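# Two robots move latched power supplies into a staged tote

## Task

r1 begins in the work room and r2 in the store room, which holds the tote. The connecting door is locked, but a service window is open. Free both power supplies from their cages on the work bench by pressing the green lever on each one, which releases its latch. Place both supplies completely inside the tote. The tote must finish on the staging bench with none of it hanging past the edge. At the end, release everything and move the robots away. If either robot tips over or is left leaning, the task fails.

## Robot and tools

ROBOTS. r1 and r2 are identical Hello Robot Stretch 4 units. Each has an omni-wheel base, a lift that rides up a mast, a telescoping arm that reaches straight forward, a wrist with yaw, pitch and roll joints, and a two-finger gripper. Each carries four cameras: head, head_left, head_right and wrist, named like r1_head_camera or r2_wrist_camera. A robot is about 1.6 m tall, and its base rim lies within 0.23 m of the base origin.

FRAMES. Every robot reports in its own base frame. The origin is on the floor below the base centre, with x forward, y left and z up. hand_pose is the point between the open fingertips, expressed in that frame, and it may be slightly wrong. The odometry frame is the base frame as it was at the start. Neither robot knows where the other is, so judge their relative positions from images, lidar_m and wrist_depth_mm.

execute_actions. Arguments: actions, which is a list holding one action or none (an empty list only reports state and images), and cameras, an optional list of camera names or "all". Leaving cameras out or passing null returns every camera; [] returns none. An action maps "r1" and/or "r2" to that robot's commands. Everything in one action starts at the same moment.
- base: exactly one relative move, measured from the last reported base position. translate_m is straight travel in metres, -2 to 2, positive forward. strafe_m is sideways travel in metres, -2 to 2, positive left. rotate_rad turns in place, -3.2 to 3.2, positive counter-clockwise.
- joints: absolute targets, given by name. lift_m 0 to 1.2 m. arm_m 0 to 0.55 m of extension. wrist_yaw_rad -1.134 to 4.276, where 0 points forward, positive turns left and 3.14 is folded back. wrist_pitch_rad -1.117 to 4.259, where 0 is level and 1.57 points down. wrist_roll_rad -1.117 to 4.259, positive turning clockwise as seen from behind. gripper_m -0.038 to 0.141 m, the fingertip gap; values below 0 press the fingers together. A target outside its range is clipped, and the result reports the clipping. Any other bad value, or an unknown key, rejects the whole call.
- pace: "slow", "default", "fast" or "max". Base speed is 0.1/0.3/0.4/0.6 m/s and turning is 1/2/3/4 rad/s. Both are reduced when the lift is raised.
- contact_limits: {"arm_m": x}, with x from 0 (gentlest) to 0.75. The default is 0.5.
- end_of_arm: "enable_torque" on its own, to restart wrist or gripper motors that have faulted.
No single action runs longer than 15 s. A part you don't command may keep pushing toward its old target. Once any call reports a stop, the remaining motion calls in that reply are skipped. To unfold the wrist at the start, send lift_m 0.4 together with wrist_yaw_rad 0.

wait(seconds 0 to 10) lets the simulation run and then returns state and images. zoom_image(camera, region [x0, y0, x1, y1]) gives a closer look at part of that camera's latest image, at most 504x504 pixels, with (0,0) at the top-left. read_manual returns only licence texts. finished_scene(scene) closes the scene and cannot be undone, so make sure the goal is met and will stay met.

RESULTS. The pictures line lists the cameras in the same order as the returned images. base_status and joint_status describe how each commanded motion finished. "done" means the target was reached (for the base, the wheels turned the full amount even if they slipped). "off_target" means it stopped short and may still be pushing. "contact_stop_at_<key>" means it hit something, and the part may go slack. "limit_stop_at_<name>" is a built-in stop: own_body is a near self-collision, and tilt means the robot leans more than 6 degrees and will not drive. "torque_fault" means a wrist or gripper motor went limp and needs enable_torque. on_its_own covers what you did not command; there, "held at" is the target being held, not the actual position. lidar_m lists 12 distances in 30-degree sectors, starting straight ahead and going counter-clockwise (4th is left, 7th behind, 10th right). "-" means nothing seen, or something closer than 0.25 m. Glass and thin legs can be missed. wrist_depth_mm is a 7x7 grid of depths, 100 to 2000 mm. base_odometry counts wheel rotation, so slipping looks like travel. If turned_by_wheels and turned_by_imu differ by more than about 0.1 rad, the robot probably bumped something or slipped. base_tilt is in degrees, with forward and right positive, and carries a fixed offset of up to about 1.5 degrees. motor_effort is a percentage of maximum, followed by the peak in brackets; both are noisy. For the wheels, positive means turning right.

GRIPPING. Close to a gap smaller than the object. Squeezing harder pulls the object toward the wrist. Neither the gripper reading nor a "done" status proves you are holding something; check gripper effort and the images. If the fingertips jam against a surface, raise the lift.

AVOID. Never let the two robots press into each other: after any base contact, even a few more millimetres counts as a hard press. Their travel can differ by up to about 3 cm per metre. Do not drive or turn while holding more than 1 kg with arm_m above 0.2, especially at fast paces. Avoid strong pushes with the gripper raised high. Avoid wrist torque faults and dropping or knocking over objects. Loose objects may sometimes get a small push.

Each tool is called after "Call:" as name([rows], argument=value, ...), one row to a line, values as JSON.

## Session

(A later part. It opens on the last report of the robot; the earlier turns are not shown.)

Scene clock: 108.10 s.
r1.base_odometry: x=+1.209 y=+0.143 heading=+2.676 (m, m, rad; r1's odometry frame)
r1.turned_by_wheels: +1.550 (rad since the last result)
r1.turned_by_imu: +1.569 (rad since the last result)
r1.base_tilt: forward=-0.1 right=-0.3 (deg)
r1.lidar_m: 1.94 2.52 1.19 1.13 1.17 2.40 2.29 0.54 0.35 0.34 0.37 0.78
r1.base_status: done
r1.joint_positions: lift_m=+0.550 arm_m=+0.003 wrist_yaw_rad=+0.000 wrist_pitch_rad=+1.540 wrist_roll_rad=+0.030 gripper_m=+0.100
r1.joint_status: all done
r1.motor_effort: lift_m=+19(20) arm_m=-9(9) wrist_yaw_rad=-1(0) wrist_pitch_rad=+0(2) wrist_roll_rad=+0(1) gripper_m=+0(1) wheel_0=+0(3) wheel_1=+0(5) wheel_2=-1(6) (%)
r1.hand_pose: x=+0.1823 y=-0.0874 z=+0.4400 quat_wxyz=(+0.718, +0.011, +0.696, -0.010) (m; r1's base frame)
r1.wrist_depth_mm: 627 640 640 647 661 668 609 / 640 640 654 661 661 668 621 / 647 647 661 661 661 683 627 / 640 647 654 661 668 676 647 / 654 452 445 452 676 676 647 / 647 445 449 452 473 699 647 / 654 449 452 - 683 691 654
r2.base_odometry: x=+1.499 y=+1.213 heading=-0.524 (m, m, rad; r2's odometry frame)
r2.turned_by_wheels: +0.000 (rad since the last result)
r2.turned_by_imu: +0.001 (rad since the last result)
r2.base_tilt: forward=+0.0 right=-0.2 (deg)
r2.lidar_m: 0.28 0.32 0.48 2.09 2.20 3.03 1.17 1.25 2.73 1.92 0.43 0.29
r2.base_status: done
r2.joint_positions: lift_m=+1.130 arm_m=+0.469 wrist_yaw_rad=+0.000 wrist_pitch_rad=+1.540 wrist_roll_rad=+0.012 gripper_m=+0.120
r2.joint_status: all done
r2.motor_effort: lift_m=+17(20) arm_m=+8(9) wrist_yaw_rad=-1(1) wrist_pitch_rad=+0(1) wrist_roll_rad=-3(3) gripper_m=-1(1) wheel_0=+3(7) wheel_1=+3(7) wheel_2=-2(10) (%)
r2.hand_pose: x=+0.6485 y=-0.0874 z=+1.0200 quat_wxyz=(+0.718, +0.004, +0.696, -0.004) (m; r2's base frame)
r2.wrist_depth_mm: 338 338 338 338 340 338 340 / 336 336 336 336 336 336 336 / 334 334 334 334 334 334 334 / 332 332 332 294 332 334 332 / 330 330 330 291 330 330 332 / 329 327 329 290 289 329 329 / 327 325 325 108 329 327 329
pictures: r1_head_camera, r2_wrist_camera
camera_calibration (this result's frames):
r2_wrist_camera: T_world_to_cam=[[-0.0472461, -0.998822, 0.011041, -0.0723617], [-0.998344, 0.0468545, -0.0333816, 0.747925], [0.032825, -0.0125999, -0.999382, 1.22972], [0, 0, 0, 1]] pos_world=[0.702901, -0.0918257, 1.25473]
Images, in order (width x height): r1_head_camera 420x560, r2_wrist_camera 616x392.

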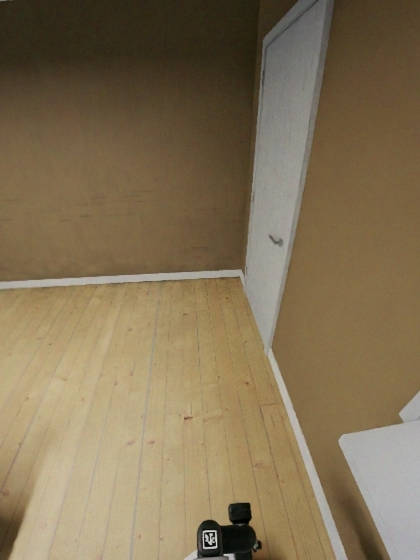

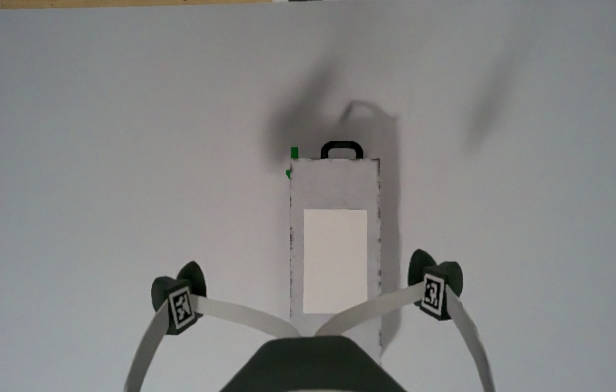

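Call:
execute_actions([
  {"r1":{"base":{"translate_m":-0.78},"pace":"max"},"r2":{"base":{"strafe_m":-0.023},"joints":{"wrist_roll_rad":0.06,"lift_m":1.10}}},
], cameras=[])

Call:
execute_actions([
  {"r1":{"base":{"strafe_m":0.6},"pace":"max"},"r2":{"joints":{"lift_m":1.058,"gripper_m":0.1}}},
], cameras=["r1_head_camera","r2_wrist_camera"])

Scene clock: 111.40 s.
r1.base_odometry: x=+1.906 y=-0.207 heading=+2.676 (m, m, rad; r1's odometry frame)
r1.turned_by_wheels: +0.000 (rad since the last result)
r1.turned_by_imu: +0.000 (rad since the last result)
r1.base_tilt: forward=-0.1 right=-0.4 (deg)
r1.lidar_m: 2.12 1.62 1.21 1.70 2.23 1.58 1.50 0.88 0.64 0.58 0.42 0.55
r1.base_status: done
r1.joint_positions: lift_m=+0.550 arm_m=+0.003 wrist_yaw_rad=+0.000 wrist_pitch_rad=+1.540 wrist_roll_rad=+0.030 gripper_m=+0.100
r1.joint_status: not commanded
r1.motor_effort: lift_m=+20(20) arm_m=-9(9) wrist_yaw_rad=-2(2) wrist_pitch_rad=-1(2) wrist_roll_rad=+1(2) gripper_m=-1(1) wheel_0=+1(4) wheel_1=+2(6) wheel_2=+1(12) (%)
r1.hand_pose: x=+0.1823 y=-0.0874 z=+0.4399 quat_wxyz=(+0.718, +0.011, +0.696, -0.011) (m; r1's base frame)
r1.wrist_depth_mm: 627 640 647 647 661 668 640 / 634 640 647 661 661 668 654 / 634 640 647 661 668 668 668 / 640 647 661 654 668 683 668 / 647 452 452 452 668 683 676 / 647 445 449 455 473 683 691 / 647 449 449 - 683 683 683
r2.base_odometry: x=+1.488 y=+1.193 heading=-0.524 (m, m, rad; r2's odometry frame)
r2.turned_by_wheels: +0.000 (rad since the last result)
r2.turned_by_imu: +0.001 (rad since the last result)
r2.base_tilt: forward=+0.2 right=-0.2 (deg)
r2.lidar_m: 0.28 0.32 0.45 2.09 2.22 3.02 1.17 1.26 2.69 1.95 0.43 0.30
r2.base_status: done
r2.joint_positions: lift_m=+1.100 arm_m=+0.469 wrist_yaw_rad=+0.000 wrist_pitch_rad=+1.540 wrist_roll_rad=+0.060 gripper_m=+0.120
r2.joint_status: all done
r2.motor_effort: lift_m=+17(17) arm_m=+8(7) wrist_yaw_rad=+0(1) wrist_pitch_rad=-1(0) wrist_roll_rad=-2(6) gripper_m=-1(1) wheel_0=+1(10) wheel_1=+0(9) wheel_2=+0(1) (%)
r2.hand_pose: x=+0.6485 y=-0.0874 z=+0.9901 quat_wxyz=(+0.718, +0.021, +0.696, -0.021) (m; r2's base frame)
r2.wrist_depth_mm: 306 307 307 307 307 307 309 / 306 306 306 306 306 307 307 / 304 304 306 306 306 304 304 / 303 301 303 264 303 303 303 / 300 301 301 262 301 303 301 / 300 300 262 259 260 300 300 / 297 297 298 108 297 297 298
pictures: none
No camera images: the call's "cameras" was empty. Leave "cameras" out to get every camera's image.

Scene clock: 114.00 s.
r1.base_odometry: x=+1.637 y=-0.743 heading=+2.677 (m, m, rad; r1's odometry frame)
r1.turned_by_wheels: +0.000 (rad since the last result)
r1.turned_by_imu: -0.001 (rad since the last result)
r1.base_tilt: forward=-0.1 right=-0.3 (deg)
r1.lidar_m: 3.21 0.76 0.69 1.60 2.25 1.58 1.52 1.58 1.27 0.98 1.02 1.33
r1.base_status: done
r1.joint_positions: lift_m=+0.550 arm_m=+0.003 wrist_yaw_rad=+0.000 wrist_pitch_rad=+1.540 wrist_roll_rad=+0.030 gripper_m=+0.100
r1.joint_status: not commanded
r1.motor_effort: lift_m=+20(20) arm_m=-9(9) wrist_yaw_rad=-2(2) wrist_pitch_rad=-1(1) wrist_roll_rad=-1(0) gripper_m=-1(0) wheel_0=+2(10) wheel_1=+1(11) wheel_2=+1(2) (%)
r1.hand_pose: x=+0.1823 y=-0.0874 z=+0.4399 quat_wxyz=(+0.718, +0.011, +0.696, -0.010) (m; r1's base frame)
r1.wrist_depth_mm: 634 634 647 654 668 668 668 / 634 640 647 661 661 668 676 / 634 647 654 661 676 676 683 / 640 634 647 661 668 676 683 / 647 452 449 455 668 683 691 / 647 442 449 455 469 691 691 / 654 445 449 - 683 691 699
r2.base_odometry: x=+1.488 y=+1.193 heading=-0.524 (m, m, rad; r2's odometry frame)
r2.turned_by_wheels: +0.000 (rad since the last result)
r2.turned_by_imu: +0.001 (rad since the last result)
r2.base_tilt: forward=+0.1 right=-0.2 (deg)
r2.lidar_m: 0.29 0.28 0.45 2.12 2.23 3.06 1.18 1.24 2.72 1.88 0.43 0.31
r2.base_status: not commanded
r2.joint_positions: lift_m=+1.058 arm_m=+0.469 wrist_yaw_rad=+0.000 wrist_pitch_rad=+1.540 wrist_roll_rad=+0.060 gripper_m=+0.100
r2.joint_status: all done
r2.motor_effort: lift_m=+17(17) arm_m=+8(7) wrist_yaw_rad=+0(0) wrist_pitch_rad=+0(0) wrist_roll_rad=-3(2) gripper_m=+0(1) wheel_0=+1(1) wheel_1=+0(0) wheel_2=+0(0) (%)
r2.hand_pose: x=+0.6485 y=-0.0874 z=+0.9481 quat_wxyz=(+0.718, +0.021, +0.696, -0.021) (m; r2's base frame)
r2.wrist_depth_mm: 266 266 266 265 266 266 266 / 264 264 264 265 264 264 265 / 263 262 263 224 263 262 263 / 260 260 262 222 262 262 262 / 259 259 258 220 260 259 260 / 258 259 198 220 219 258 259 / 256 256 257 108 256 256 256
pictures: r1_head_camera, r2_wrist_camera
camera_calibration (this result's frames):
r2_wrist_camera: T_world_to_cam=[[-0.0949443, -0.995437, 0.00956817, -0.0389444], [-0.994961, 0.0945791, -0.033277, 0.747409], [0.0322201, -0.0126794, -0.9994, 1.15822], [0, 0, 0, 1]] pos_world=[0.702627, -0.0947703, 1.18277]
Images, in order (width x height): r1_head_camera 420x560, r2_wrist_camera 616x392.

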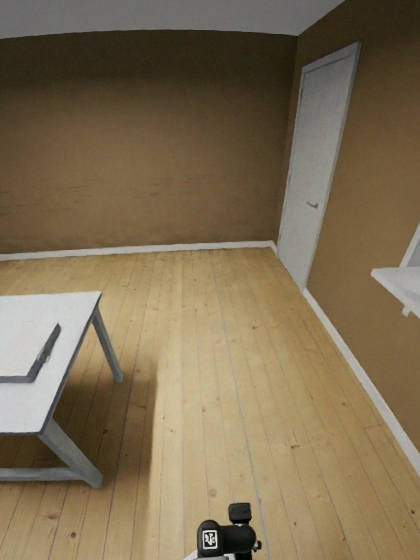

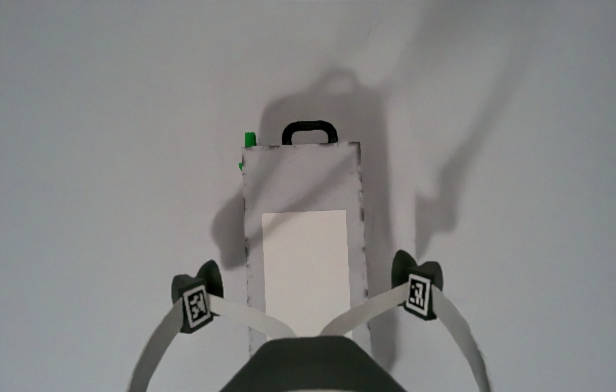

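Call:
execute_actions([
  {"r1":{"joints":{"lift_m":0.45}},"r2":{"joints":{"lift_m":1.055,"gripper_m":0.01}}},
], cameras=["r1_head_left_camera","r2_wrist_camera"])

Call:
zoom_image(camera="r1_head_left_camera", region=[0, 280, 150, 420])

Scene clock: 115.83 s.
r1.base_odometry: x=+1.637 y=-0.743 heading=+2.677 (m, m, rad; r1's odometry frame)
r1.turned_by_wheels: +0.000 (rad since the last result)
r1.turned_by_imu: +0.000 (rad since the last result)
r1.base_tilt: forward=-0.1 right=-0.3 (deg)
r1.lidar_m: 3.20 0.74 0.69 1.57 2.29 1.59 1.53 1.59 1.26 1.00 1.00 1.33
r1.base_status: not commanded
r1.joint_positions: lift_m=+0.450 arm_m=+0.003 wrist_yaw_rad=+0.000 wrist_pitch_rad=+1.540 wrist_roll_rad=+0.030 gripper_m=+0.100
r1.joint_status: all done
r1.motor_effort: lift_m=+18(19) arm_m=-9(9) wrist_yaw_rad=-1(1) wrist_pitch_rad=+0(2) wrist_roll_rad=-2(1) gripper_m=+0(1) wheel_0=+2(2) wheel_1=+1(1) wheel_2=+1(1) (%)
r1.hand_pose: x=+0.1823 y=-0.0874 z=+0.3401 quat_wxyz=(+0.718, +0.011, +0.696, -0.010) (m; r1's base frame)
r1.wrist_depth_mm: 539 549 549 559 564 574 569 / 535 544 544 559 564 569 574 / 539 544 554 554 569 580 580 / 549 554 554 564 569 574 585 / 549 349 351 355 569 574 591 / 353 347 353 353 362 580 591 / 345 349 351 - 585 591 603
r2.base_odometry: x=+1.488 y=+1.193 heading=-0.524 (m, m, rad; r2's odometry frame)
r2.turned_by_wheels: +0.000 (rad since the last result)
r2.turned_by_imu: +0.000 (rad since the last result)
r2.base_tilt: forward=+0.2 right=-0.2 (deg)
r2.lidar_m: 0.30 0.30 0.44 2.10 2.21 3.06 1.16 1.25 2.68 1.90 0.42 0.29
r2.base_status: not commanded
r2.joint_positions: lift_m=+1.055 arm_m=+0.469 wrist_yaw_rad=+0.000 wrist_pitch_rad=+1.540 wrist_roll_rad=+0.060 gripper_m=+0.010
r2.joint_status: all done
r2.motor_effort: lift_m=+20(19) arm_m=+8(8) wrist_yaw_rad=+0(0) wrist_pitch_rad=-1(2) wrist_roll_rad=-1(1) gripper_m=-24(23) wheel_0=+1(1) wheel_1=+0(0) wheel_2=+0(0) (%)
r2.hand_pose: x=+0.6484 y=-0.0874 z=+0.9448 quat_wxyz=(+0.718, +0.021, +0.696, -0.021) (m; r2's base frame)
r2.wrist_depth_mm: 259 259 260 260 260 260 259 / 258 258 258 258 259 258 258 / 256 257 257 207 257 257 257 / 255 256 256 206 256 256 256 / 254 255 254 205 254 254 254 / 253 253 189 205 191 253 254 / 252 252 252 108 252 252 252
pictures: r1_head_left_camera, r2_wrist_camera
camera_calibration (this result's frames):
r2_wrist_camera: T_world_to_cam=[[-0.0950371, -0.995427, 0.00959599, -0.0388869], [-0.994963, 0.094675, -0.0329551, 0.746917], [0.0318959, -0.0126796, -0.999411, 1.15518], [0, 0, 0, 1]] pos_world=[0.702613, -0.0947762, 1.17949]
Images, in order (width x height): r1_head_left_camera 420x672, r2_wrist_camera 616x392.

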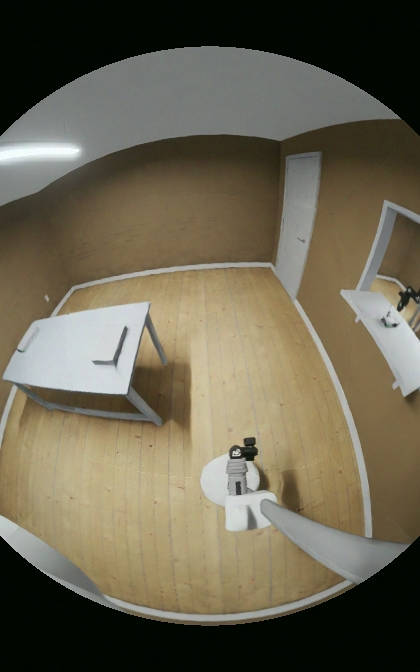

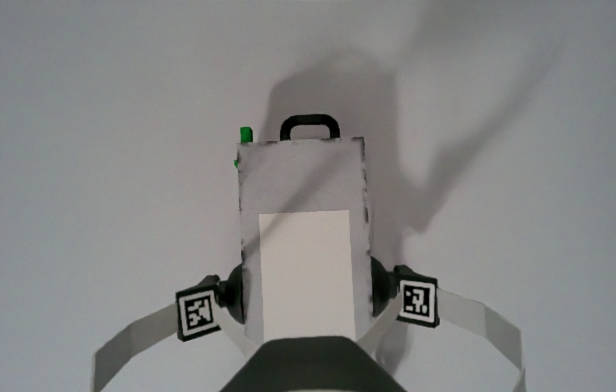

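Region (0, 280, 150, 420) of r1_head_left_camera's 420x672 image, scaled by 3.360, with more detail than that image has; it fills the top 470 rows of this view, and the rest is white.

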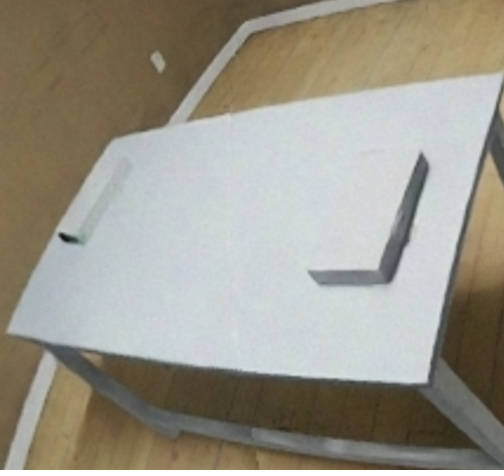

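Call:
execute_actions([
  {"r1":{"base":{"strafe_m":1.0},"pace":"max"},"r2":{"joints":{"lift_m":1.10,"arm_m":0.06}}},
], cameras=[])

Call:
execute_actions([
  {"r1":{"base":{"strafe_m":0.93},"joints":{"lift_m":0.85,"wrist_pitch_rad":1.0,"gripper_m":0.066},"pace":"max"},"r2":{"base":{"strafe_m":0.47},"pace":"fast"}},
], cameras=[])

Call:
execute_actions([
  {"r1":{"joints":{"lift_m":0.76,"wrist_pitch_rad":0.35,"wrist_roll_rad":0.2,"arm_m":0.15}},"r2":{"base":{"translate_m":-0.6},"joints":{"lift_m":0.9},"pace":"fast"}},
], cameras=["r1_head_camera","r1_wrist_camera","r2_head_right_camera"])

Scene clock: 119.60 s.
r1.base_odometry: x=+1.188 y=-1.637 heading=+2.677 (m, m, rad; r1's odometry frame)
r1.turned_by_wheels: +0.000 (rad since the last result)
r1.turned_by_imu: -0.001 (rad since the last result)
r1.base_tilt: forward=+0.0 right=-0.3 (deg)
r1.lidar_m: 0.41 0.43 0.58 2.09 2.17 1.65 1.57 1.62 2.18 2.00 0.63 0.44
r1.base_status: done
r1.joint_positions: lift_m=+0.450 arm_m=+0.003 wrist_yaw_rad=+0.000 wrist_pitch_rad=+1.540 wrist_roll_rad=+0.030 gripper_m=+0.100
r1.joint_status: not commanded
r1.motor_effort: lift_m=+20(21) arm_m=-9(9) wrist_yaw_rad=-2(2) wrist_pitch_rad=-1(1) wrist_roll_rad=-2(0) gripper_m=-2(0) wheel_0=+0(11) wheel_1=+0(14) wheel_2=+1(1) (%)
r1.hand_pose: x=+0.1823 y=-0.0874 z=+0.3399 quat_wxyz=(+0.718, +0.011, +0.696, -0.010) (m; r1's base frame)
r1.wrist_depth_mm: 535 535 554 554 569 564 574 / 535 549 554 559 559 569 580 / 539 549 554 559 569 574 580 / 544 549 549 559 569 574 585 / 549 351 351 355 569 580 597 / 353 347 351 355 362 580 591 / 345 347 349 - 580 580 591
r2.base_odometry: x=+1.488 y=+1.193 heading=-0.524 (m, m, rad; r2's odometry frame)
r2.turned_by_wheels: +0.000 (rad since the last result)
r2.turned_by_imu: +0.001 (rad since the last result)
r2.base_tilt: forward=+0.1 right=-0.2 (deg)
r2.lidar_m: 0.28 0.29 0.45 2.11 2.23 3.06 1.19 1.25 2.68 1.91 0.43 0.33
r2.base_status: not commanded
r2.joint_positions: lift_m=+1.100 arm_m=+0.061 wrist_yaw_rad=+0.000 wrist_pitch_rad=+1.541 wrist_roll_rad=+0.060 gripper_m=+0.010
r2.joint_status: all done
r2.motor_effort: lift_m=+26(27) arm_m=-8(9) wrist_yaw_rad=+1(1) wrist_pitch_rad=-2(3) wrist_roll_rad=+0(1) gripper_m=-23(23) wheel_0=+1(1) wheel_1=+0(0) wheel_2=+0(0) (%)
r2.hand_pose: x=+0.2410 y=-0.0874 z=+0.9894 quat_wxyz=(+0.717, +0.022, +0.696, -0.021) (m; r2's base frame)
r2.wrist_depth_mm: 307 307 307 307 307 307 307 / 306 306 306 306 306 306 306 / 303 304 304 208 304 304 304 / 303 303 303 206 1205 1182 1205 / 1182 1205 1205 206 1205 1182 1182 / 1182 1182 189 204 187 1182 1182 / 1182 1160 1160 108 1182 1160 1182
pictures: none
No camera images: the call's "cameras" was empty. Leave "cameras" out to get every camera's image.

Scene clock: 122.77 s.
r1.base_odometry: x=+0.772 y=-2.468 heading=+2.677 (m, m, rad; r1's odometry frame)
r1.turned_by_wheels: +0.000 (rad since the last result)
r1.turned_by_imu: -0.001 (rad since the last result)
r1.base_tilt: forward=+0.0 right=-0.4 (deg)
r1.lidar_m: 0.36 0.39 1.25 1.16 1.21 1.63 1.60 1.65 2.19 2.93 0.59 0.43
r1.base_status: done
r1.joint_positions: lift_m=+0.850 arm_m=+0.002 wrist_yaw_rad=+0.000 wrist_pitch_rad=+1.001 wrist_roll_rad=+0.030 gripper_m=+0.066
r1.joint_status: all done
r1.motor_effort: lift_m=+21(25) arm_m=-9(9) wrist_yaw_rad=-2(3) wrist_pitch_rad=-3(8) wrist_roll_rad=-2(1) gripper_m=-1(0) wheel_0=+1(10) wheel_1=+2(13) wheel_2=+1(2) (%)
r1.hand_pose: x=+0.3290 y=-0.0874 z=+0.7853 quat_wxyz=(+0.877, +0.013, +0.480, -0.007) (m; r1's base frame)
r1.wrist_depth_mm: 1430 355 364 366 370 373 379 / 332 324 325 329 332 336 340 / 293 293 296 298 301 306 309 / 272 278 283 285 296 1098 1138 / 1025 976 1008 1042 1060 1078 1060 / 960 960 707 809 202 960 991 / 891 878 917 - 917 904 931
r2.base_odometry: x=+1.723 y=+1.600 heading=-0.524 (m, m, rad; r2's odometry frame)
r2.turned_by_wheels: +0.000 (rad since the last result)
r2.turned_by_imu: +0.001 (rad since the last result)
r2.base_tilt: forward=+0.1 right=-0.3 (deg)
r2.lidar_m: 0.28 0.54 0.78 1.65 1.72 2.39 1.29 1.20 3.20 1.97 0.44 0.33
r2.base_status: done
r2.joint_positions: lift_m=+1.100 arm_m=+0.061 wrist_yaw_rad=+0.000 wrist_pitch_rad=+1.540 wrist_roll_rad=+0.060 gripper_m=+0.010
r2.joint_status: not commanded
r2.motor_effort: lift_m=+24(26) arm_m=-8(8) wrist_yaw_rad=+1(1) wrist_pitch_rad=-2(2) wrist_roll_rad=+0(1) gripper_m=-24(22) wheel_0=-1(11) wheel_1=-1(11) wheel_2=+0(1) (%)
r2.hand_pose: x=+0.2411 y=-0.0874 z=+0.9894 quat_wxyz=(+0.717, +0.022, +0.696, -0.021) (m; r2's base frame)
r2.wrist_depth_mm: 459 477 462 307 307 307 307 / 627 661 634 306 306 306 306 / 1008 1078 1008 207 304 304 304 / 1205 1182 1205 206 1182 1182 1182 / 1182 1182 1182 206 1205 1182 1182 / 1182 1182 198 204 188 1182 1182 / 1160 1182 1182 108 1182 1182 1182
pictures: none
No camera images: the call's "cameras" was empty. Leave "cameras" out to get every camera's image.

Scene clock: 126.07 s.
r1.base_odometry: x=+0.772 y=-2.468 heading=+2.677 (m, m, rad; r1's odometry frame)
r1.turned_by_wheels: +0.000 (rad since the last result)
r1.turned_by_imu: +0.000 (rad since the last result)
r1.base_tilt: forward=-0.1 right=-0.3 (deg)
r1.lidar_m: 0.38 0.39 1.24 1.17 1.21 1.61 1.61 1.66 2.20 2.92 0.56 0.43
r1.base_status: not commanded
r1.joint_positions: lift_m=+0.760 arm_m=+0.148 wrist_yaw_rad=+0.000 wrist_pitch_rad=+0.352 wrist_roll_rad=+0.200 gripper_m=+0.066
r1.joint_status: all done
r1.motor_effort: lift_m=+18(21) arm_m=+9(10) wrist_yaw_rad=-2(1) wrist_pitch_rad=-8(12) wrist_roll_rad=-2(2) gripper_m=+0(4) wheel_0=+0(1) wheel_1=+2(2) wheel_2=+1(1) (%)
r1.hand_pose: x=+0.5901 y=-0.0874 z=+0.8388 quat_wxyz=(+0.980, +0.098, +0.174, -0.017) (m; r1's base frame)
r1.wrist_depth_mm: - - - - - - - / - - - - - - - / - - - 640 634 574 521 / - - 410 404 445 410 387 / 1808 413 347 349 324 324 307 / 1576 325 283 287 256 264 256 / 281 264 268 - 237 220 217
r2.base_odometry: x=+1.203 y=+1.900 heading=-0.524 (m, m, rad; r2's odometry frame)
r2.turned_by_wheels: +0.000 (rad since the last result)
r2.turned_by_imu: +0.000 (rad since the last result)
r2.base_tilt: forward=+0.1 right=-0.2 (deg)
r2.lidar_m: 0.92 1.18 1.61 1.65 1.73 2.40 1.29 0.64 0.87 3.06 1.28 0.35
r2.base_status: done
r2.joint_positions: lift_m=+0.900 arm_m=+0.061 wrist_yaw_rad=+0.000 wrist_pitch_rad=+1.540 wrist_roll_rad=+0.060 gripper_m=+0.010
r2.joint_status: all done
r2.motor_effort: lift_m=+21(24) arm_m=-8(8) wrist_yaw_rad=+0(1) wrist_pitch_rad=-1(2) wrist_roll_rad=+1(1) gripper_m=-23(24) wheel_0=-3(9) wheel_1=-3(8) wheel_2=+2(14) (%)
r2.hand_pose: x=+0.2410 y=-0.0874 z=+0.7898 quat_wxyz=(+0.717, +0.021, +0.696, -0.021) (m; r2's base frame)
r2.wrist_depth_mm: 1025 1008 1025 1025 1025 1025 1008 / 1025 1008 1025 1008 1008 1008 1008 / 1008 1008 1008 207 1008 1008 1025 / 1008 1008 991 206 991 1008 1008 / 991 1008 991 206 991 1008 991 / 991 991 190 204 190 1008 991 / 991 991 788 108 976 976 991
pictures: r1_head_camera, r1_wrist_camera, r2_head_right_camera
camera_calibration (this result's frames):
r1_wrist_camera: T_world_to_cam=[[-0.0987745, -0.980094, -0.172218, 0.109144], [-0.376356, 0.197003, -0.905288, 1.04459], [0.921195, -0.024604, -0.388323, 0.00841451], [0, 0, 0, 1]] pos_world=[0.396166, -0.0986083, 0.967716]
Images, in order (width x height): r1_head_camera 420x560, r1_wrist_camera 616x392, r2_head_right_camera 420x672.

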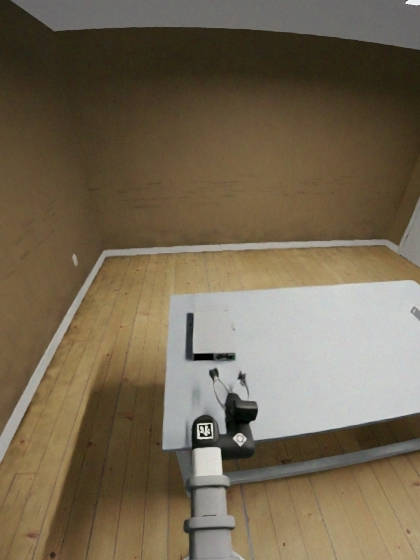

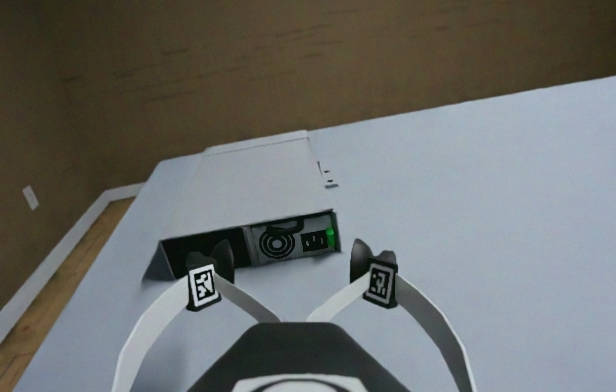

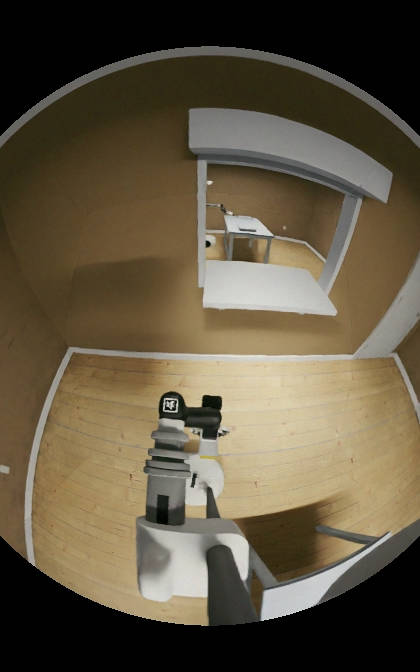

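Call:
execute_actions([
  {"r1":{"base":{"rotate_rad":0.035},"joints":{"lift_m":0.727,"arm_m":0.19}},"r2":{"base":{"translate_m":-1.35},"joints":{"lift_m":1.1},"pace":"fast"}},
], cameras=["r1_head_camera","r1_wrist_camera","r2_head_right_camera"])

Scene clock: 131.40 s.
r1.base_odometry: x=+0.772 y=-2.468 heading=+2.712 (m, m, rad; r1's odometry frame)
r1.turned_by_wheels: +0.035 (rad since the last result)
r1.turned_by_imu: +0.036 (rad since the last result)
r1.base_tilt: forward=+0.0 right=-0.3 (deg)
r1.lidar_m: 0.36 0.43 1.23 1.15 1.22 1.64 1.59 1.68 2.30 2.92 0.54 0.40
r1.base_status: done
r1.joint_positions: lift_m=+0.727 arm_m=+0.188 wrist_yaw_rad=+0.000 wrist_pitch_rad=+0.352 wrist_roll_rad=+0.200 gripper_m=+0.066
r1.joint_status: all done
r1.motor_effort: lift_m=+18(18) arm_m=+9(9) wrist_yaw_rad=-3(2) wrist_pitch_rad=-8(7) wrist_roll_rad=-1(1) gripper_m=-1(2) wheel_0=-1(2) wheel_1=-1(1) wheel_2=+0(2) (%)
r1.hand_pose: x=+0.6301 y=-0.0874 z=+0.8059 quat_wxyz=(+0.980, +0.098, +0.174, -0.017) (m; r1's base frame)
r1.wrist_depth_mm: - - - - - - - / - - - - - - 691 / - - 597 442 530 477 449 / 1863 - 340 296 357 343 325 / 1808 345 315 298 273 271 257 / 314 271 236 240 213 221 211 / 236 220 224 - 198 184 184
r2.base_odometry: x=+0.035 y=+2.576 heading=-0.525 (m, m, rad; r2's odometry frame)
r2.turned_by_wheels: +0.000 (rad since the last result)
r2.turned_by_imu: -0.001 (rad since the last result)
r2.base_tilt: forward=+0.2 right=-0.1 (deg)
r2.lidar_m: 2.27 2.36 1.74 1.68 1.77 1.89 1.82 0.44 0.32 0.31 0.31 0.44
r2.base_status: done
r2.joint_positions: lift_m=+1.100 arm_m=+0.061 wrist_yaw_rad=+0.000 wrist_pitch_rad=+1.540 wrist_roll_rad=+0.060 gripper_m=+0.010
r2.joint_status: all done
r2.motor_effort: lift_m=+25(26) arm_m=-7(7) wrist_yaw_rad=+0(0) wrist_pitch_rad=-1(3) wrist_roll_rad=-1(1) gripper_m=-23(23) wheel_0=-2(9) wheel_1=-2(8) wheel_2=-1(12) (%)
r2.hand_pose: x=+0.2411 y=-0.0874 z=+0.9894 quat_wxyz=(+0.717, +0.021, +0.696, -0.021) (m; r2's base frame)
r2.wrist_depth_mm: 1205 1205 1229 1205 1205 459 459 / 1205 1182 1205 1182 1205 459 455 / 1205 1205 1205 207 1205 459 455 / 1182 1205 1205 206 1182 455 452 / 1182 1205 1182 206 1182 469 452 / 1182 1182 189 204 187 449 449 / 1160 1182 1182 108 1160 1160 445
pictures: r1_head_camera, r1_wrist_camera, r2_head_right_camera
camera_calibration (this result's frames):
r1_wrist_camera: T_world_to_cam=[[-0.0987634, -0.980094, -0.172228, 0.107418], [-0.376278, 0.197005, -0.90532, 1.02977], [0.921228, -0.024607, -0.388244, -0.041342], [0, 0, 0, 1]] pos_world=[0.436175, -0.0986086, 0.934724]
Images, in order (width x height): r1_head_camera 420x560, r1_wrist_camera 616x392, r2_head_right_camera 420x672.

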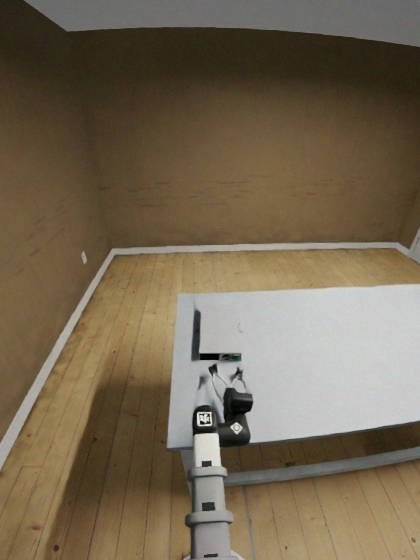

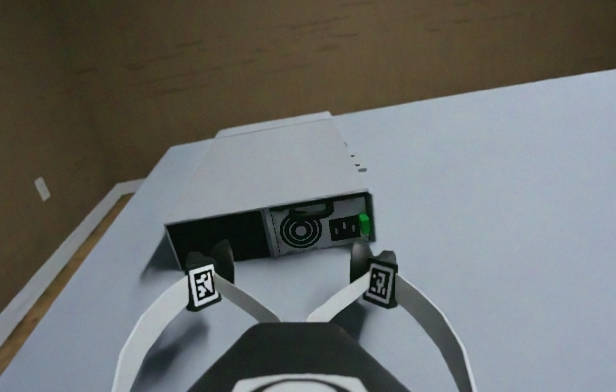

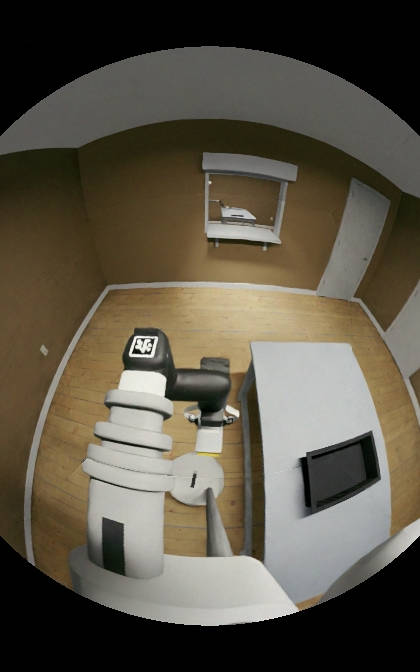

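Call:
execute_actions([
  {"r1":{"base":{"strafe_m":-0.030},"joints":{"arm_m":0.215}},"r2":{"base":{"rotate_rad":-1.565}}},
], cameras=["r1_wrist_camera","r2_head_camera","r2_head_right_camera"])

Scene clock: 134.17 s.
r1.base_odometry: x=+0.784 y=-2.441 heading=+2.712 (m, m, rad; r1's odometry frame)
r1.turned_by_wheels: +0.000 (rad since the last result)
r1.turned_by_imu: +0.000 (rad since the last result)
r1.base_tilt: forward=-0.1 right=-0.4 (deg)
r1.lidar_m: 0.38 0.40 1.25 1.18 1.25 1.67 1.60 1.66 2.30 2.87 0.53 0.40
r1.base_status: done
r1.joint_positions: lift_m=+0.727 arm_m=+0.213 wrist_yaw_rad=+0.000 wrist_pitch_rad=+0.352 wrist_roll_rad=+0.200 gripper_m=+0.066
r1.joint_status: all done
r1.motor_effort: lift_m=+18(18) arm_m=+9(10) wrist_yaw_rad=-3(2) wrist_pitch_rad=-7(8) wrist_roll_rad=+1(0) gripper_m=-3(3) wheel_0=-2(9) wheel_1=+0(8) wheel_2=+0(1) (%)
r1.hand_pose: x=+0.6550 y=-0.0874 z=+0.8059 quat_wxyz=(+0.980, +0.098, +0.174, -0.017) (m; r1's base frame)
r1.wrist_depth_mm: - - - - - - - / - - - - - - 683 / - - 504 488 525 477 449 / - 504 324 309 373 343 324 / 1708 319 271 274 273 268 256 / 290 272 236 240 213 220 211 / 236 221 224 - 198 183 183
r2.base_odometry: x=+0.035 y=+2.576 heading=-2.089 (m, m, rad; r2's odometry frame)
r2.turned_by_wheels: -1.564 (rad since the last result)
r2.turned_by_imu: -1.577 (rad since the last result)
r2.base_tilt: forward=+0.1 right=-0.2 (deg)
r2.lidar_m: 0.28 0.32 0.46 2.25 2.30 1.73 1.69 1.77 1.89 1.81 0.43 0.30
r2.base_status: done
r2.joint_positions: lift_m=+1.100 arm_m=+0.061 wrist_yaw_rad=+0.000 wrist_pitch_rad=+1.540 wrist_roll_rad=+0.060 gripper_m=+0.010
r2.joint_status: not commanded
r2.motor_effort: lift_m=+25(25) arm_m=-7(7) wrist_yaw_rad=+0(0) wrist_pitch_rad=-1(2) wrist_roll_rad=-2(1) gripper_m=-24(23) wheel_0=+5(8) wheel_1=+2(8) wheel_2=+3(8) (%)
r2.hand_pose: x=+0.2411 y=-0.0874 z=+0.9894 quat_wxyz=(+0.717, +0.021, +0.696, -0.021) (m; r2's base frame)
r2.wrist_depth_mm: 462 382 427 427 462 459 459 / 455 459 455 455 459 459 455 / 455 455 455 207 455 455 455 / 452 455 452 206 1205 1205 1205 / 1205 1182 1182 205 1205 1205 1182 / 1182 1182 189 205 187 1182 1182 / 1182 1182 1182 108 1182 1182 1182
pictures: r1_wrist_camera, r2_head_camera, r2_head_right_camera
camera_calibration (this result's frames):
r1_wrist_camera: T_world_to_cam=[[-0.0988331, -0.980086, -0.172228, 0.109912], [-0.376261, 0.197032, -0.905321, 1.03917], [0.921227, -0.024673, -0.388241, -0.0643555], [0, 0, 0, 1]] pos_world=[0.461147, -0.0986141, 0.934724]
Images, in order (width x height): r1_wrist_camera 616x392, r2_head_camera 420x560, r2_head_right_camera 420x672.

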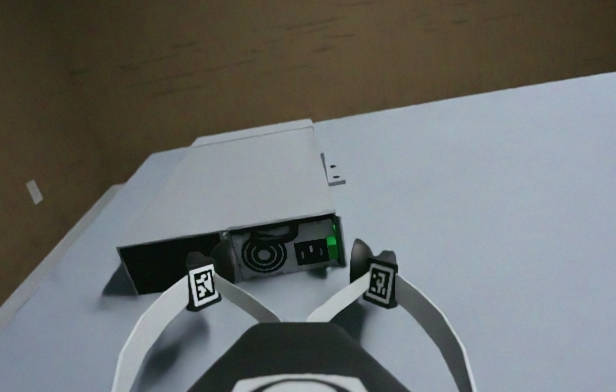

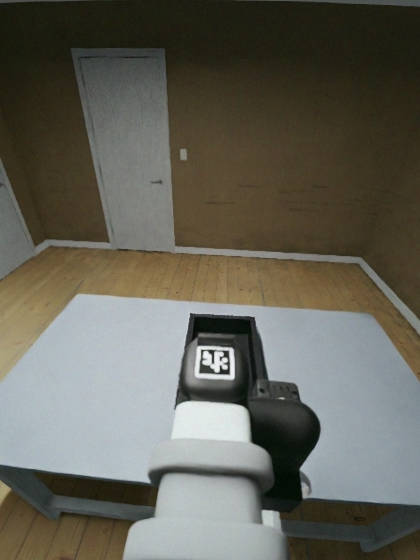

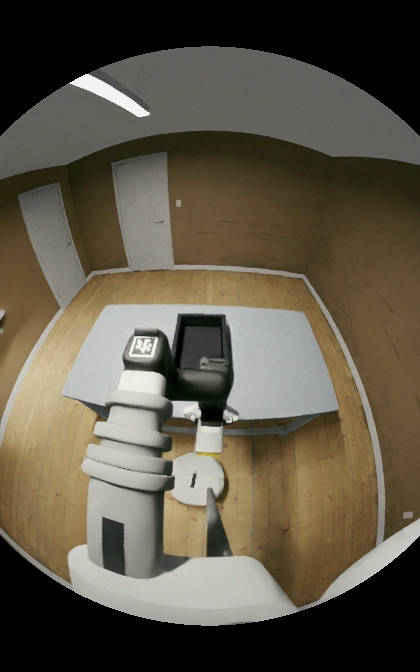

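Call:
execute_actions([
  {"r1":{"joints":{"arm_m":0.241,"gripper_m":0.06},"pace":"slow","contact_limits":{"arm_m":0.1}},"r2":{"joints":{"arm_m":0.45}}},
], cameras=["r1_wrist_camera","r2_wrist_camera","r2_head_right_camera"])

Scene clock: 136.60 s.
r1.base_odometry: x=+0.784 y=-2.441 heading=+2.712 (m, m, rad; r1's odometry frame)
r1.turned_by_wheels: +0.000 (rad since the last result)
r1.turned_by_imu: +0.000 (rad since the last result)
r1.base_tilt: forward=-0.1 right=-0.4 (deg)
r1.lidar_m: 0.38 0.39 1.24 1.21 1.26 1.67 1.59 1.67 2.29 2.89 0.57 0.40
r1.base_status: not commanded
r1.joint_positions: lift_m=+0.727 arm_m=+0.239 wrist_yaw_rad=+0.000 wrist_pitch_rad=+0.355 wrist_roll_rad=+0.200 gripper_m=+0.060
r1.joint_status: all done
r1.motor_effort: lift_m=+18(19) arm_m=+11(11) wrist_yaw_rad=+1(1) wrist_pitch_rad=-16(16) wrist_roll_rad=+1(0) gripper_m=-5(1) wheel_0=-2(2) wheel_1=+0(0) wheel_2=+0(0) (%)
r1.contact_limits: arm_m 0.1
r1.hand_pose: x=+0.6804 y=-0.0875 z=+0.8051 quat_wxyz=(+0.979, +0.098, +0.176, -0.018) (m; r1's base frame)
r1.wrist_depth_mm: - - - - - - - / - - - - - - 668 / - - 492 477 517 462 439 / - 473 315 300 368 338 319 / 1661 279 247 247 277 267 255 / 286 263 199 235 206 217 209 / 232 218 220 - 197 182 182
r2.base_odometry: x=+0.035 y=+2.576 heading=-2.089 (m, m, rad; r2's odometry frame)
r2.turned_by_wheels: +0.000 (rad since the last result)
r2.turned_by_imu: +0.001 (rad since the last result)
r2.base_tilt: forward=+0.1 right=-0.2 (deg)
r2.lidar_m: 0.30 0.32 0.47 2.23 2.35 1.72 1.66 1.76 1.88 1.82 0.40 0.31
r2.base_status: not commanded
r2.joint_positions: lift_m=+1.100 arm_m=+0.449 wrist_yaw_rad=+0.000 wrist_pitch_rad=+1.540 wrist_roll_rad=+0.060 gripper_m=+0.010
r2.joint_status: all done
r2.motor_effort: lift_m=+25(25) arm_m=+8(8) wrist_yaw_rad=-1(1) wrist_pitch_rad=+1(4) wrist_roll_rad=+0(1) gripper_m=-23(24) wheel_0=+5(5) wheel_1=+2(3) wheel_2=+3(3) (%)
r2.hand_pose: x=+0.6284 y=-0.0874 z=+0.9894 quat_wxyz=(+0.718, +0.021, +0.696, -0.021) (m; r2's base frame)
r2.wrist_depth_mm: 455 375 382 382 455 459 455 / 455 415 455 452 455 455 455 / 452 407 452 207 452 452 452 / 449 427 449 206 449 452 449 / 449 410 445 206 445 445 445 / 445 368 189 205 187 442 445 / 442 357 433 108 439 442 445
pictures: r1_wrist_camera, r2_head_right_camera, r2_wrist_camera
camera_calibration (this result's frames):
r1_wrist_camera: T_world_to_cam=[[-0.0996077, -0.98006, -0.171931, 0.112497], [-0.378899, 0.197132, -0.904198, 1.04889], [0.920062, -0.0249203, -0.39098, -0.0850402], [0, 0, 0, 1]] pos_world=[0.486871, -0.0986347, 0.934495]
r2_wrist_camera: T_world_to_cam=[[-0.0951256, -0.995419, 0.00956068, -0.0411176], [-0.994944, 0.0947606, -0.0332706, 0.728858], [0.0322122, -0.0126772, -0.999401, 1.20017], [0, 0, 0, 1]] pos_world=[0.682601, -0.0947814, 1.2241]
Images, in order (width x height): r1_wrist_camera 616x392, r2_head_right_camera 420x672, r2_wrist_camera 616x392.

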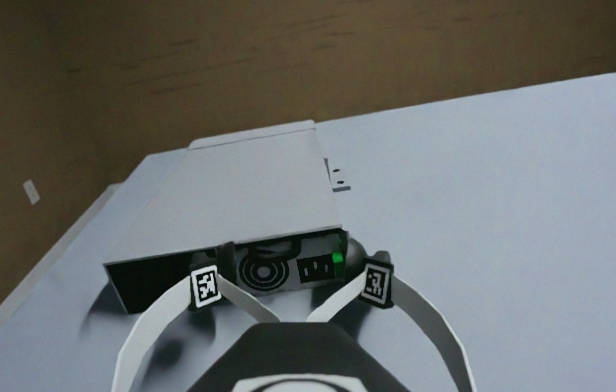

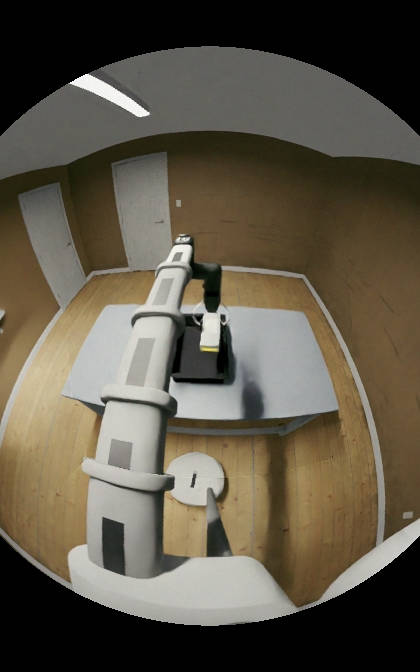

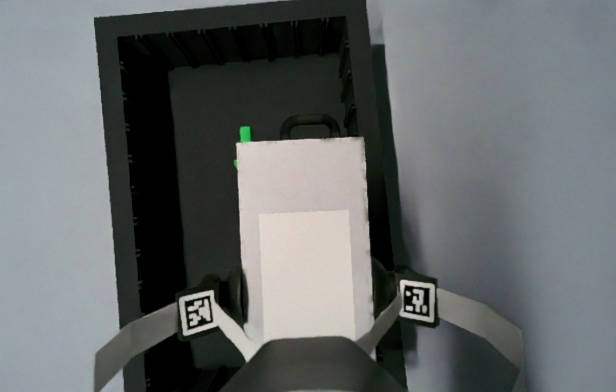

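Call:
execute_actions([
  {"r1":{"joints":{"arm_m":0.234},"pace":"slow"},"r2":{"base":{"strafe_m":0.062},"joints":{"wrist_roll_rad":0.015},"pace":"slow"}},
], cameras=[])

Call:
execute_actions([
  {"r1":{"joints":{"gripper_m":0.04}},"r2":{"joints":{"arm_m":0.545,"lift_m":1.03}}},
], cameras=["r1_wrist_camera","r2_wrist_camera"])

Scene clock: 139.13 s.
r1.base_odometry: x=+0.784 y=-2.441 heading=+2.712 (m, m, rad; r1's odometry frame)
r1.turned_by_wheels: +0.000 (rad since the last result)
r1.turned_by_imu: +0.000 (rad since the last result)
r1.base_tilt: forward=+0.0 right=-0.4 (deg)
r1.lidar_m: 0.36 0.38 1.26 1.20 1.26 1.67 1.60 1.68 2.29 2.90 0.57 0.40
r1.base_status: not commanded
r1.joint_positions: lift_m=+0.727 arm_m=+0.236 wrist_yaw_rad=+0.000 wrist_pitch_rad=+0.353 wrist_roll_rad=+0.200 gripper_m=+0.060
r1.joint_status: all done
r1.motor_effort: lift_m=+18(18) arm_m=-9(10) wrist_yaw_rad=-1(1) wrist_pitch_rad=-11(16) wrist_roll_rad=-1(1) gripper_m=-2(1) wheel_0=-2(2) wheel_1=+0(0) wheel_2=-1(0) (%)
r1.hand_pose: x=+0.6772 y=-0.0875 z=+0.8057 quat_wxyz=(+0.980, +0.098, +0.175, -0.018) (m; r1's base frame)
r1.wrist_depth_mm: - - - - - - - / - - - - - - 683 / - - 500 484 530 477 445 / - 504 322 306 370 342 324 / 1708 287 248 249 281 268 256 / 290 265 199 239 206 220 211 / 235 220 224 - 198 183 183
r2.base_odometry: x=+0.089 y=+2.546 heading=-2.089 (m, m, rad; r2's odometry frame)
r2.turned_by_wheels: +0.000 (rad since the last result)
r2.turned_by_imu: +0.000 (rad since the last result)
r2.base_tilt: forward=+0.1 right=-0.1 (deg)
r2.lidar_m: 0.29 0.31 0.48 2.19 2.35 1.75 1.64 1.75 1.96 1.88 0.42 0.32
r2.base_status: done
r2.joint_positions: lift_m=+1.100 arm_m=+0.449 wrist_yaw_rad=+0.000 wrist_pitch_rad=+1.540 wrist_roll_rad=+0.015 gripper_m=+0.010
r2.joint_status: all done
r2.motor_effort: lift_m=+25(25) arm_m=+8(8) wrist_yaw_rad=-1(1) wrist_pitch_rad=+0(0) wrist_roll_rad=-2(3) gripper_m=-24(24) wheel_0=-5(8) wheel_1=+3(8) wheel_2=+0(3) (%)
r2.hand_pose: x=+0.6284 y=-0.0874 z=+0.9894 quat_wxyz=(+0.718, +0.005, +0.696, -0.005) (m; r2's base frame)
r2.wrist_depth_mm: 455 459 370 387 373 459 459 / 455 455 452 452 452 455 455 / 452 452 407 207 427 452 455 / 452 449 362 206 430 449 449 / 449 449 362 205 397 449 449 / 445 445 198 205 187 359 445 / 445 442 359 108 389 442 442
pictures: none
No camera images: the call's "cameras" was empty. Leave "cameras" out to get every camera's image.

Scene clock: 140.40 s.
r1.base_odometry: x=+0.784 y=-2.441 heading=+2.712 (m, m, rad; r1's odometry frame)
r1.turned_by_wheels: +0.000 (rad since the last result)
r1.turned_by_imu: +0.000 (rad since the last result)
r1.base_tilt: forward=+0.1 right=-0.3 (deg)
r1.lidar_m: 0.37 0.40 1.25 1.19 1.25 1.68 1.60 1.67 2.28 2.89 0.56 0.40
r1.base_status: not commanded
r1.joint_positions: lift_m=+0.727 arm_m=+0.236 wrist_yaw_rad=-0.001 wrist_pitch_rad=+0.353 wrist_roll_rad=+0.200 gripper_m=+0.040
r1.joint_status: all done
r1.motor_effort: lift_m=+18(18) arm_m=-9(9) wrist_yaw_rad=+2(4) wrist_pitch_rad=-8(10) wrist_roll_rad=+0(0) gripper_m=-7(6) wheel_0=-1(2) wheel_1=+0(0) wheel_2=-1(1) (%)
r1.hand_pose: x=+0.6772 y=-0.0878 z=+0.8058 quat_wxyz=(+0.980, +0.098, +0.174, -0.018) (m; r1's base frame)
r1.wrist_depth_mm: - - - - - - - / - - - - - - 699 / - - 504 488 530 477 445 / - 488 322 310 373 343 325 / 1708 290 251 249 283 267 255 / 291 266 196 237 197 220 211 / 235 219 224 - 198 183 183
r2.base_odometry: x=+0.089 y=+2.546 heading=-2.089 (m, m, rad; r2's odometry frame)
r2.turned_by_wheels: +0.000 (rad since the last result)
r2.turned_by_imu: +0.000 (rad since the last result)
r2.base_tilt: forward=+0.1 right=-0.2 (deg)
r2.lidar_m: 0.29 0.29 0.46 2.20 2.36 1.74 1.65 1.76 1.94 1.88 0.46 0.31
r2.base_status: not commanded
r2.joint_positions: lift_m=+1.030 arm_m=+0.544 wrist_yaw_rad=+0.000 wrist_pitch_rad=+1.540 wrist_roll_rad=+0.015 gripper_m=+0.010
r2.joint_status: all done
r2.motor_effort: lift_m=+20(24) arm_m=+8(7) wrist_yaw_rad=+0(1) wrist_pitch_rad=+0(2) wrist_roll_rad=-4(4) gripper_m=-23(23) wheel_0=-5(5) wheel_1=+3(3) wheel_2=+0(0) (%)
r2.hand_pose: x=+0.7234 y=-0.0874 z=+0.9198 quat_wxyz=(+0.718, +0.005, +0.696, -0.005) (m; r2's base frame)
r2.wrist_depth_mm: 387 387 389 389 387 389 389 / 384 384 298 310 297 387 387 / 384 384 370 207 379 382 384 / 379 379 355 206 379 322 382 / 379 379 340 205 375 324 382 / 377 375 189 204 187 291 377 / 373 289 334 108 373 290 377
pictures: r1_wrist_camera, r2_wrist_camera
camera_calibration (this result's frames):
r1_wrist_camera: T_world_to_cam=[[-0.100391, -0.979934, -0.172195, 0.112718], [-0.376274, 0.197609, -0.90519, 1.04744], [0.921053, -0.0260806, -0.388562, -0.084521], [0, 0, 0, 1]] pos_world=[0.483288, -0.0987316, 0.934697]
r2_wrist_camera: T_world_to_cam=[[-0.0510046, -0.998639, 0.0109335, -0.0648814], [-0.998164, 0.0506163, -0.0332567, 0.819473], [0.032658, -0.0126096, -0.999387, 1.12721], [0, 0, 0, 1]] pos_world=[0.777847, -0.0920581, 1.15448]
Images, in order (width x height): r1_wrist_camera 616x392, r2_wrist_camera 616x392.

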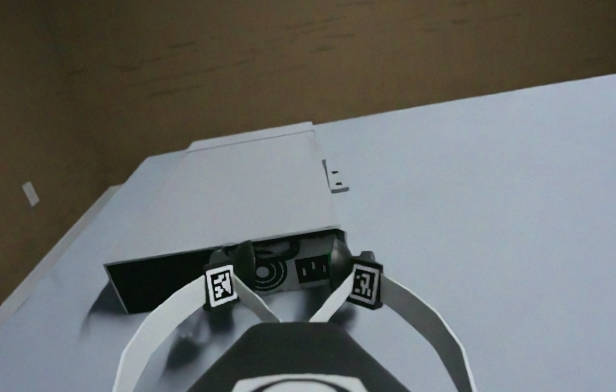

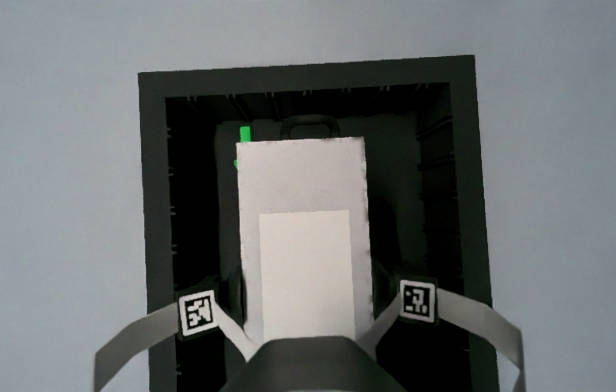

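Call:
execute_actions([
  {"r1":{"base":{"strafe_m":0.002},"joints":{"gripper_m":0.015,"arm_m":0.246},"pace":"slow","contact_limits":{"arm_m":0.15}},"r2":{"base":{"translate_m":0.024},"joints":{"lift_m":0.95},"pace":"slow"}},
], cameras=["r1_wrist_camera","r2_wrist_camera"])

Scene clock: 142.10 s.
r1.base_odometry: x=+0.783 y=-2.443 heading=+2.712 (m, m, rad; r1's odometry frame)
r1.turned_by_wheels: +0.000 (rad since the last result)
r1.turned_by_imu: +0.000 (rad since the last result)
r1.base_tilt: forward=-0.1 right=-0.3 (deg)
r1.lidar_m: 0.37 0.40 1.26 1.19 1.23 1.66 1.60 1.67 2.30 2.90 0.54 0.40
r1.base_status: done
r1.joint_positions: lift_m=+0.727 arm_m=+0.244 wrist_yaw_rad=-0.001 wrist_pitch_rad=+0.356 wrist_roll_rad=+0.200 gripper_m=+0.015
r1.joint_status: all done
r1.motor_effort: lift_m=+18(18) arm_m=+13(16) wrist_yaw_rad=+1(3) wrist_pitch_rad=-16(17) wrist_roll_rad=+0(0) gripper_m=-15(15) wheel_0=+2(7) wheel_1=+1(2) wheel_2=-3(2) (%)
r1.contact_limits: arm_m 0.15
r1.hand_pose: x=+0.6850 y=-0.0876 z=+0.8049 quat_wxyz=(+0.979, +0.098, +0.176, -0.018) (m; r1's base frame)
r1.wrist_depth_mm: - - - - - - - / - - - - - - 661 / - - 492 473 517 466 439 / 1983 492 317 300 368 340 319 / 1661 281 242 241 282 265 254 / 287 254 210 236 191 218 208 / 233 216 221 - 197 182 181
r2.base_odometry: x=+0.077 y=+2.525 heading=-2.089 (m, m, rad; r2's odometry frame)
r2.turned_by_wheels: +0.000 (rad since the last result)
r2.turned_by_imu: +0.001 (rad since the last result)
r2.base_tilt: forward=+0.1 right=-0.2 (deg)
r2.lidar_m: 0.28 0.29 0.42 2.19 2.36 1.75 1.67 1.82 1.96 1.89 0.41 0.30
r2.base_status: done
r2.joint_positions: lift_m=+0.950 arm_m=+0.544 wrist_yaw_rad=+0.000 wrist_pitch_rad=+1.540 wrist_roll_rad=+0.015 gripper_m=+0.010
r2.joint_status: all done
r2.motor_effort: lift_m=+20(20) arm_m=+8(8) wrist_yaw_rad=-1(0) wrist_pitch_rad=-1(1) wrist_roll_rad=-3(1) gripper_m=-22(24) wheel_0=+4(6) wheel_1=+3(6) wheel_2=-5(8) (%)
r2.hand_pose: x=+0.7233 y=-0.0874 z=+0.8398 quat_wxyz=(+0.718, +0.005, +0.696, -0.005) (m; r2's base frame)
r2.wrist_depth_mm: 306 307 307 307 307 307 307 / 304 217 217 217 221 218 307 / 303 235 300 207 301 247 304 / 303 230 300 206 300 251 303 / 300 225 298 206 298 255 300 / 300 212 189 204 191 214 213 / 297 211 294 108 297 270 255
pictures: r1_wrist_camera, r2_wrist_camera
camera_calibration (this result's frames):
r1_wrist_camera: T_world_to_cam=[[-0.10017, -0.980012, -0.17188, 0.113153], [-0.379286, 0.197316, -0.903996, 1.05065], [0.919841, -0.0253619, -0.39147, -0.0888391], [0, 0, 0, 1]] pos_world=[0.49155, -0.0986717, 0.934454]
r2_wrist_camera: T_world_to_cam=[[-0.0510024, -0.998639, 0.0109438, -0.0640198], [-0.998171, 0.0506163, -0.0330542, 0.816598], [0.0324552, -0.0126097, -0.999394, 1.04743], [0, 0, 0, 1]] pos_world=[0.777845, -0.0920581, 1.07449]
Images, in order (width x height): r1_wrist_camera 616x392, r2_wrist_camera 616x392.

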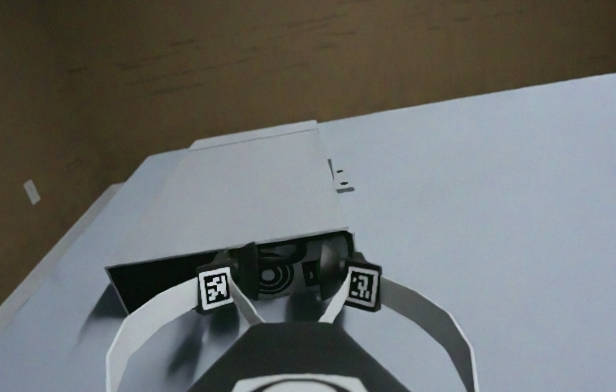

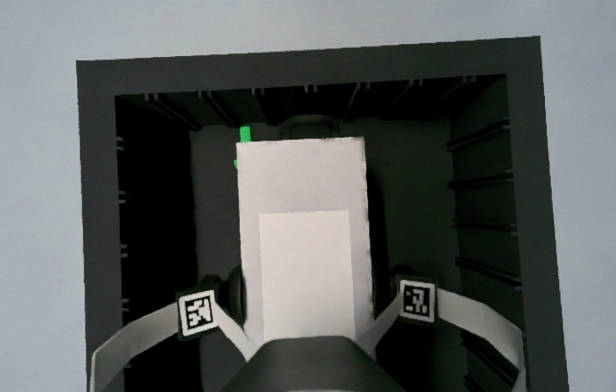

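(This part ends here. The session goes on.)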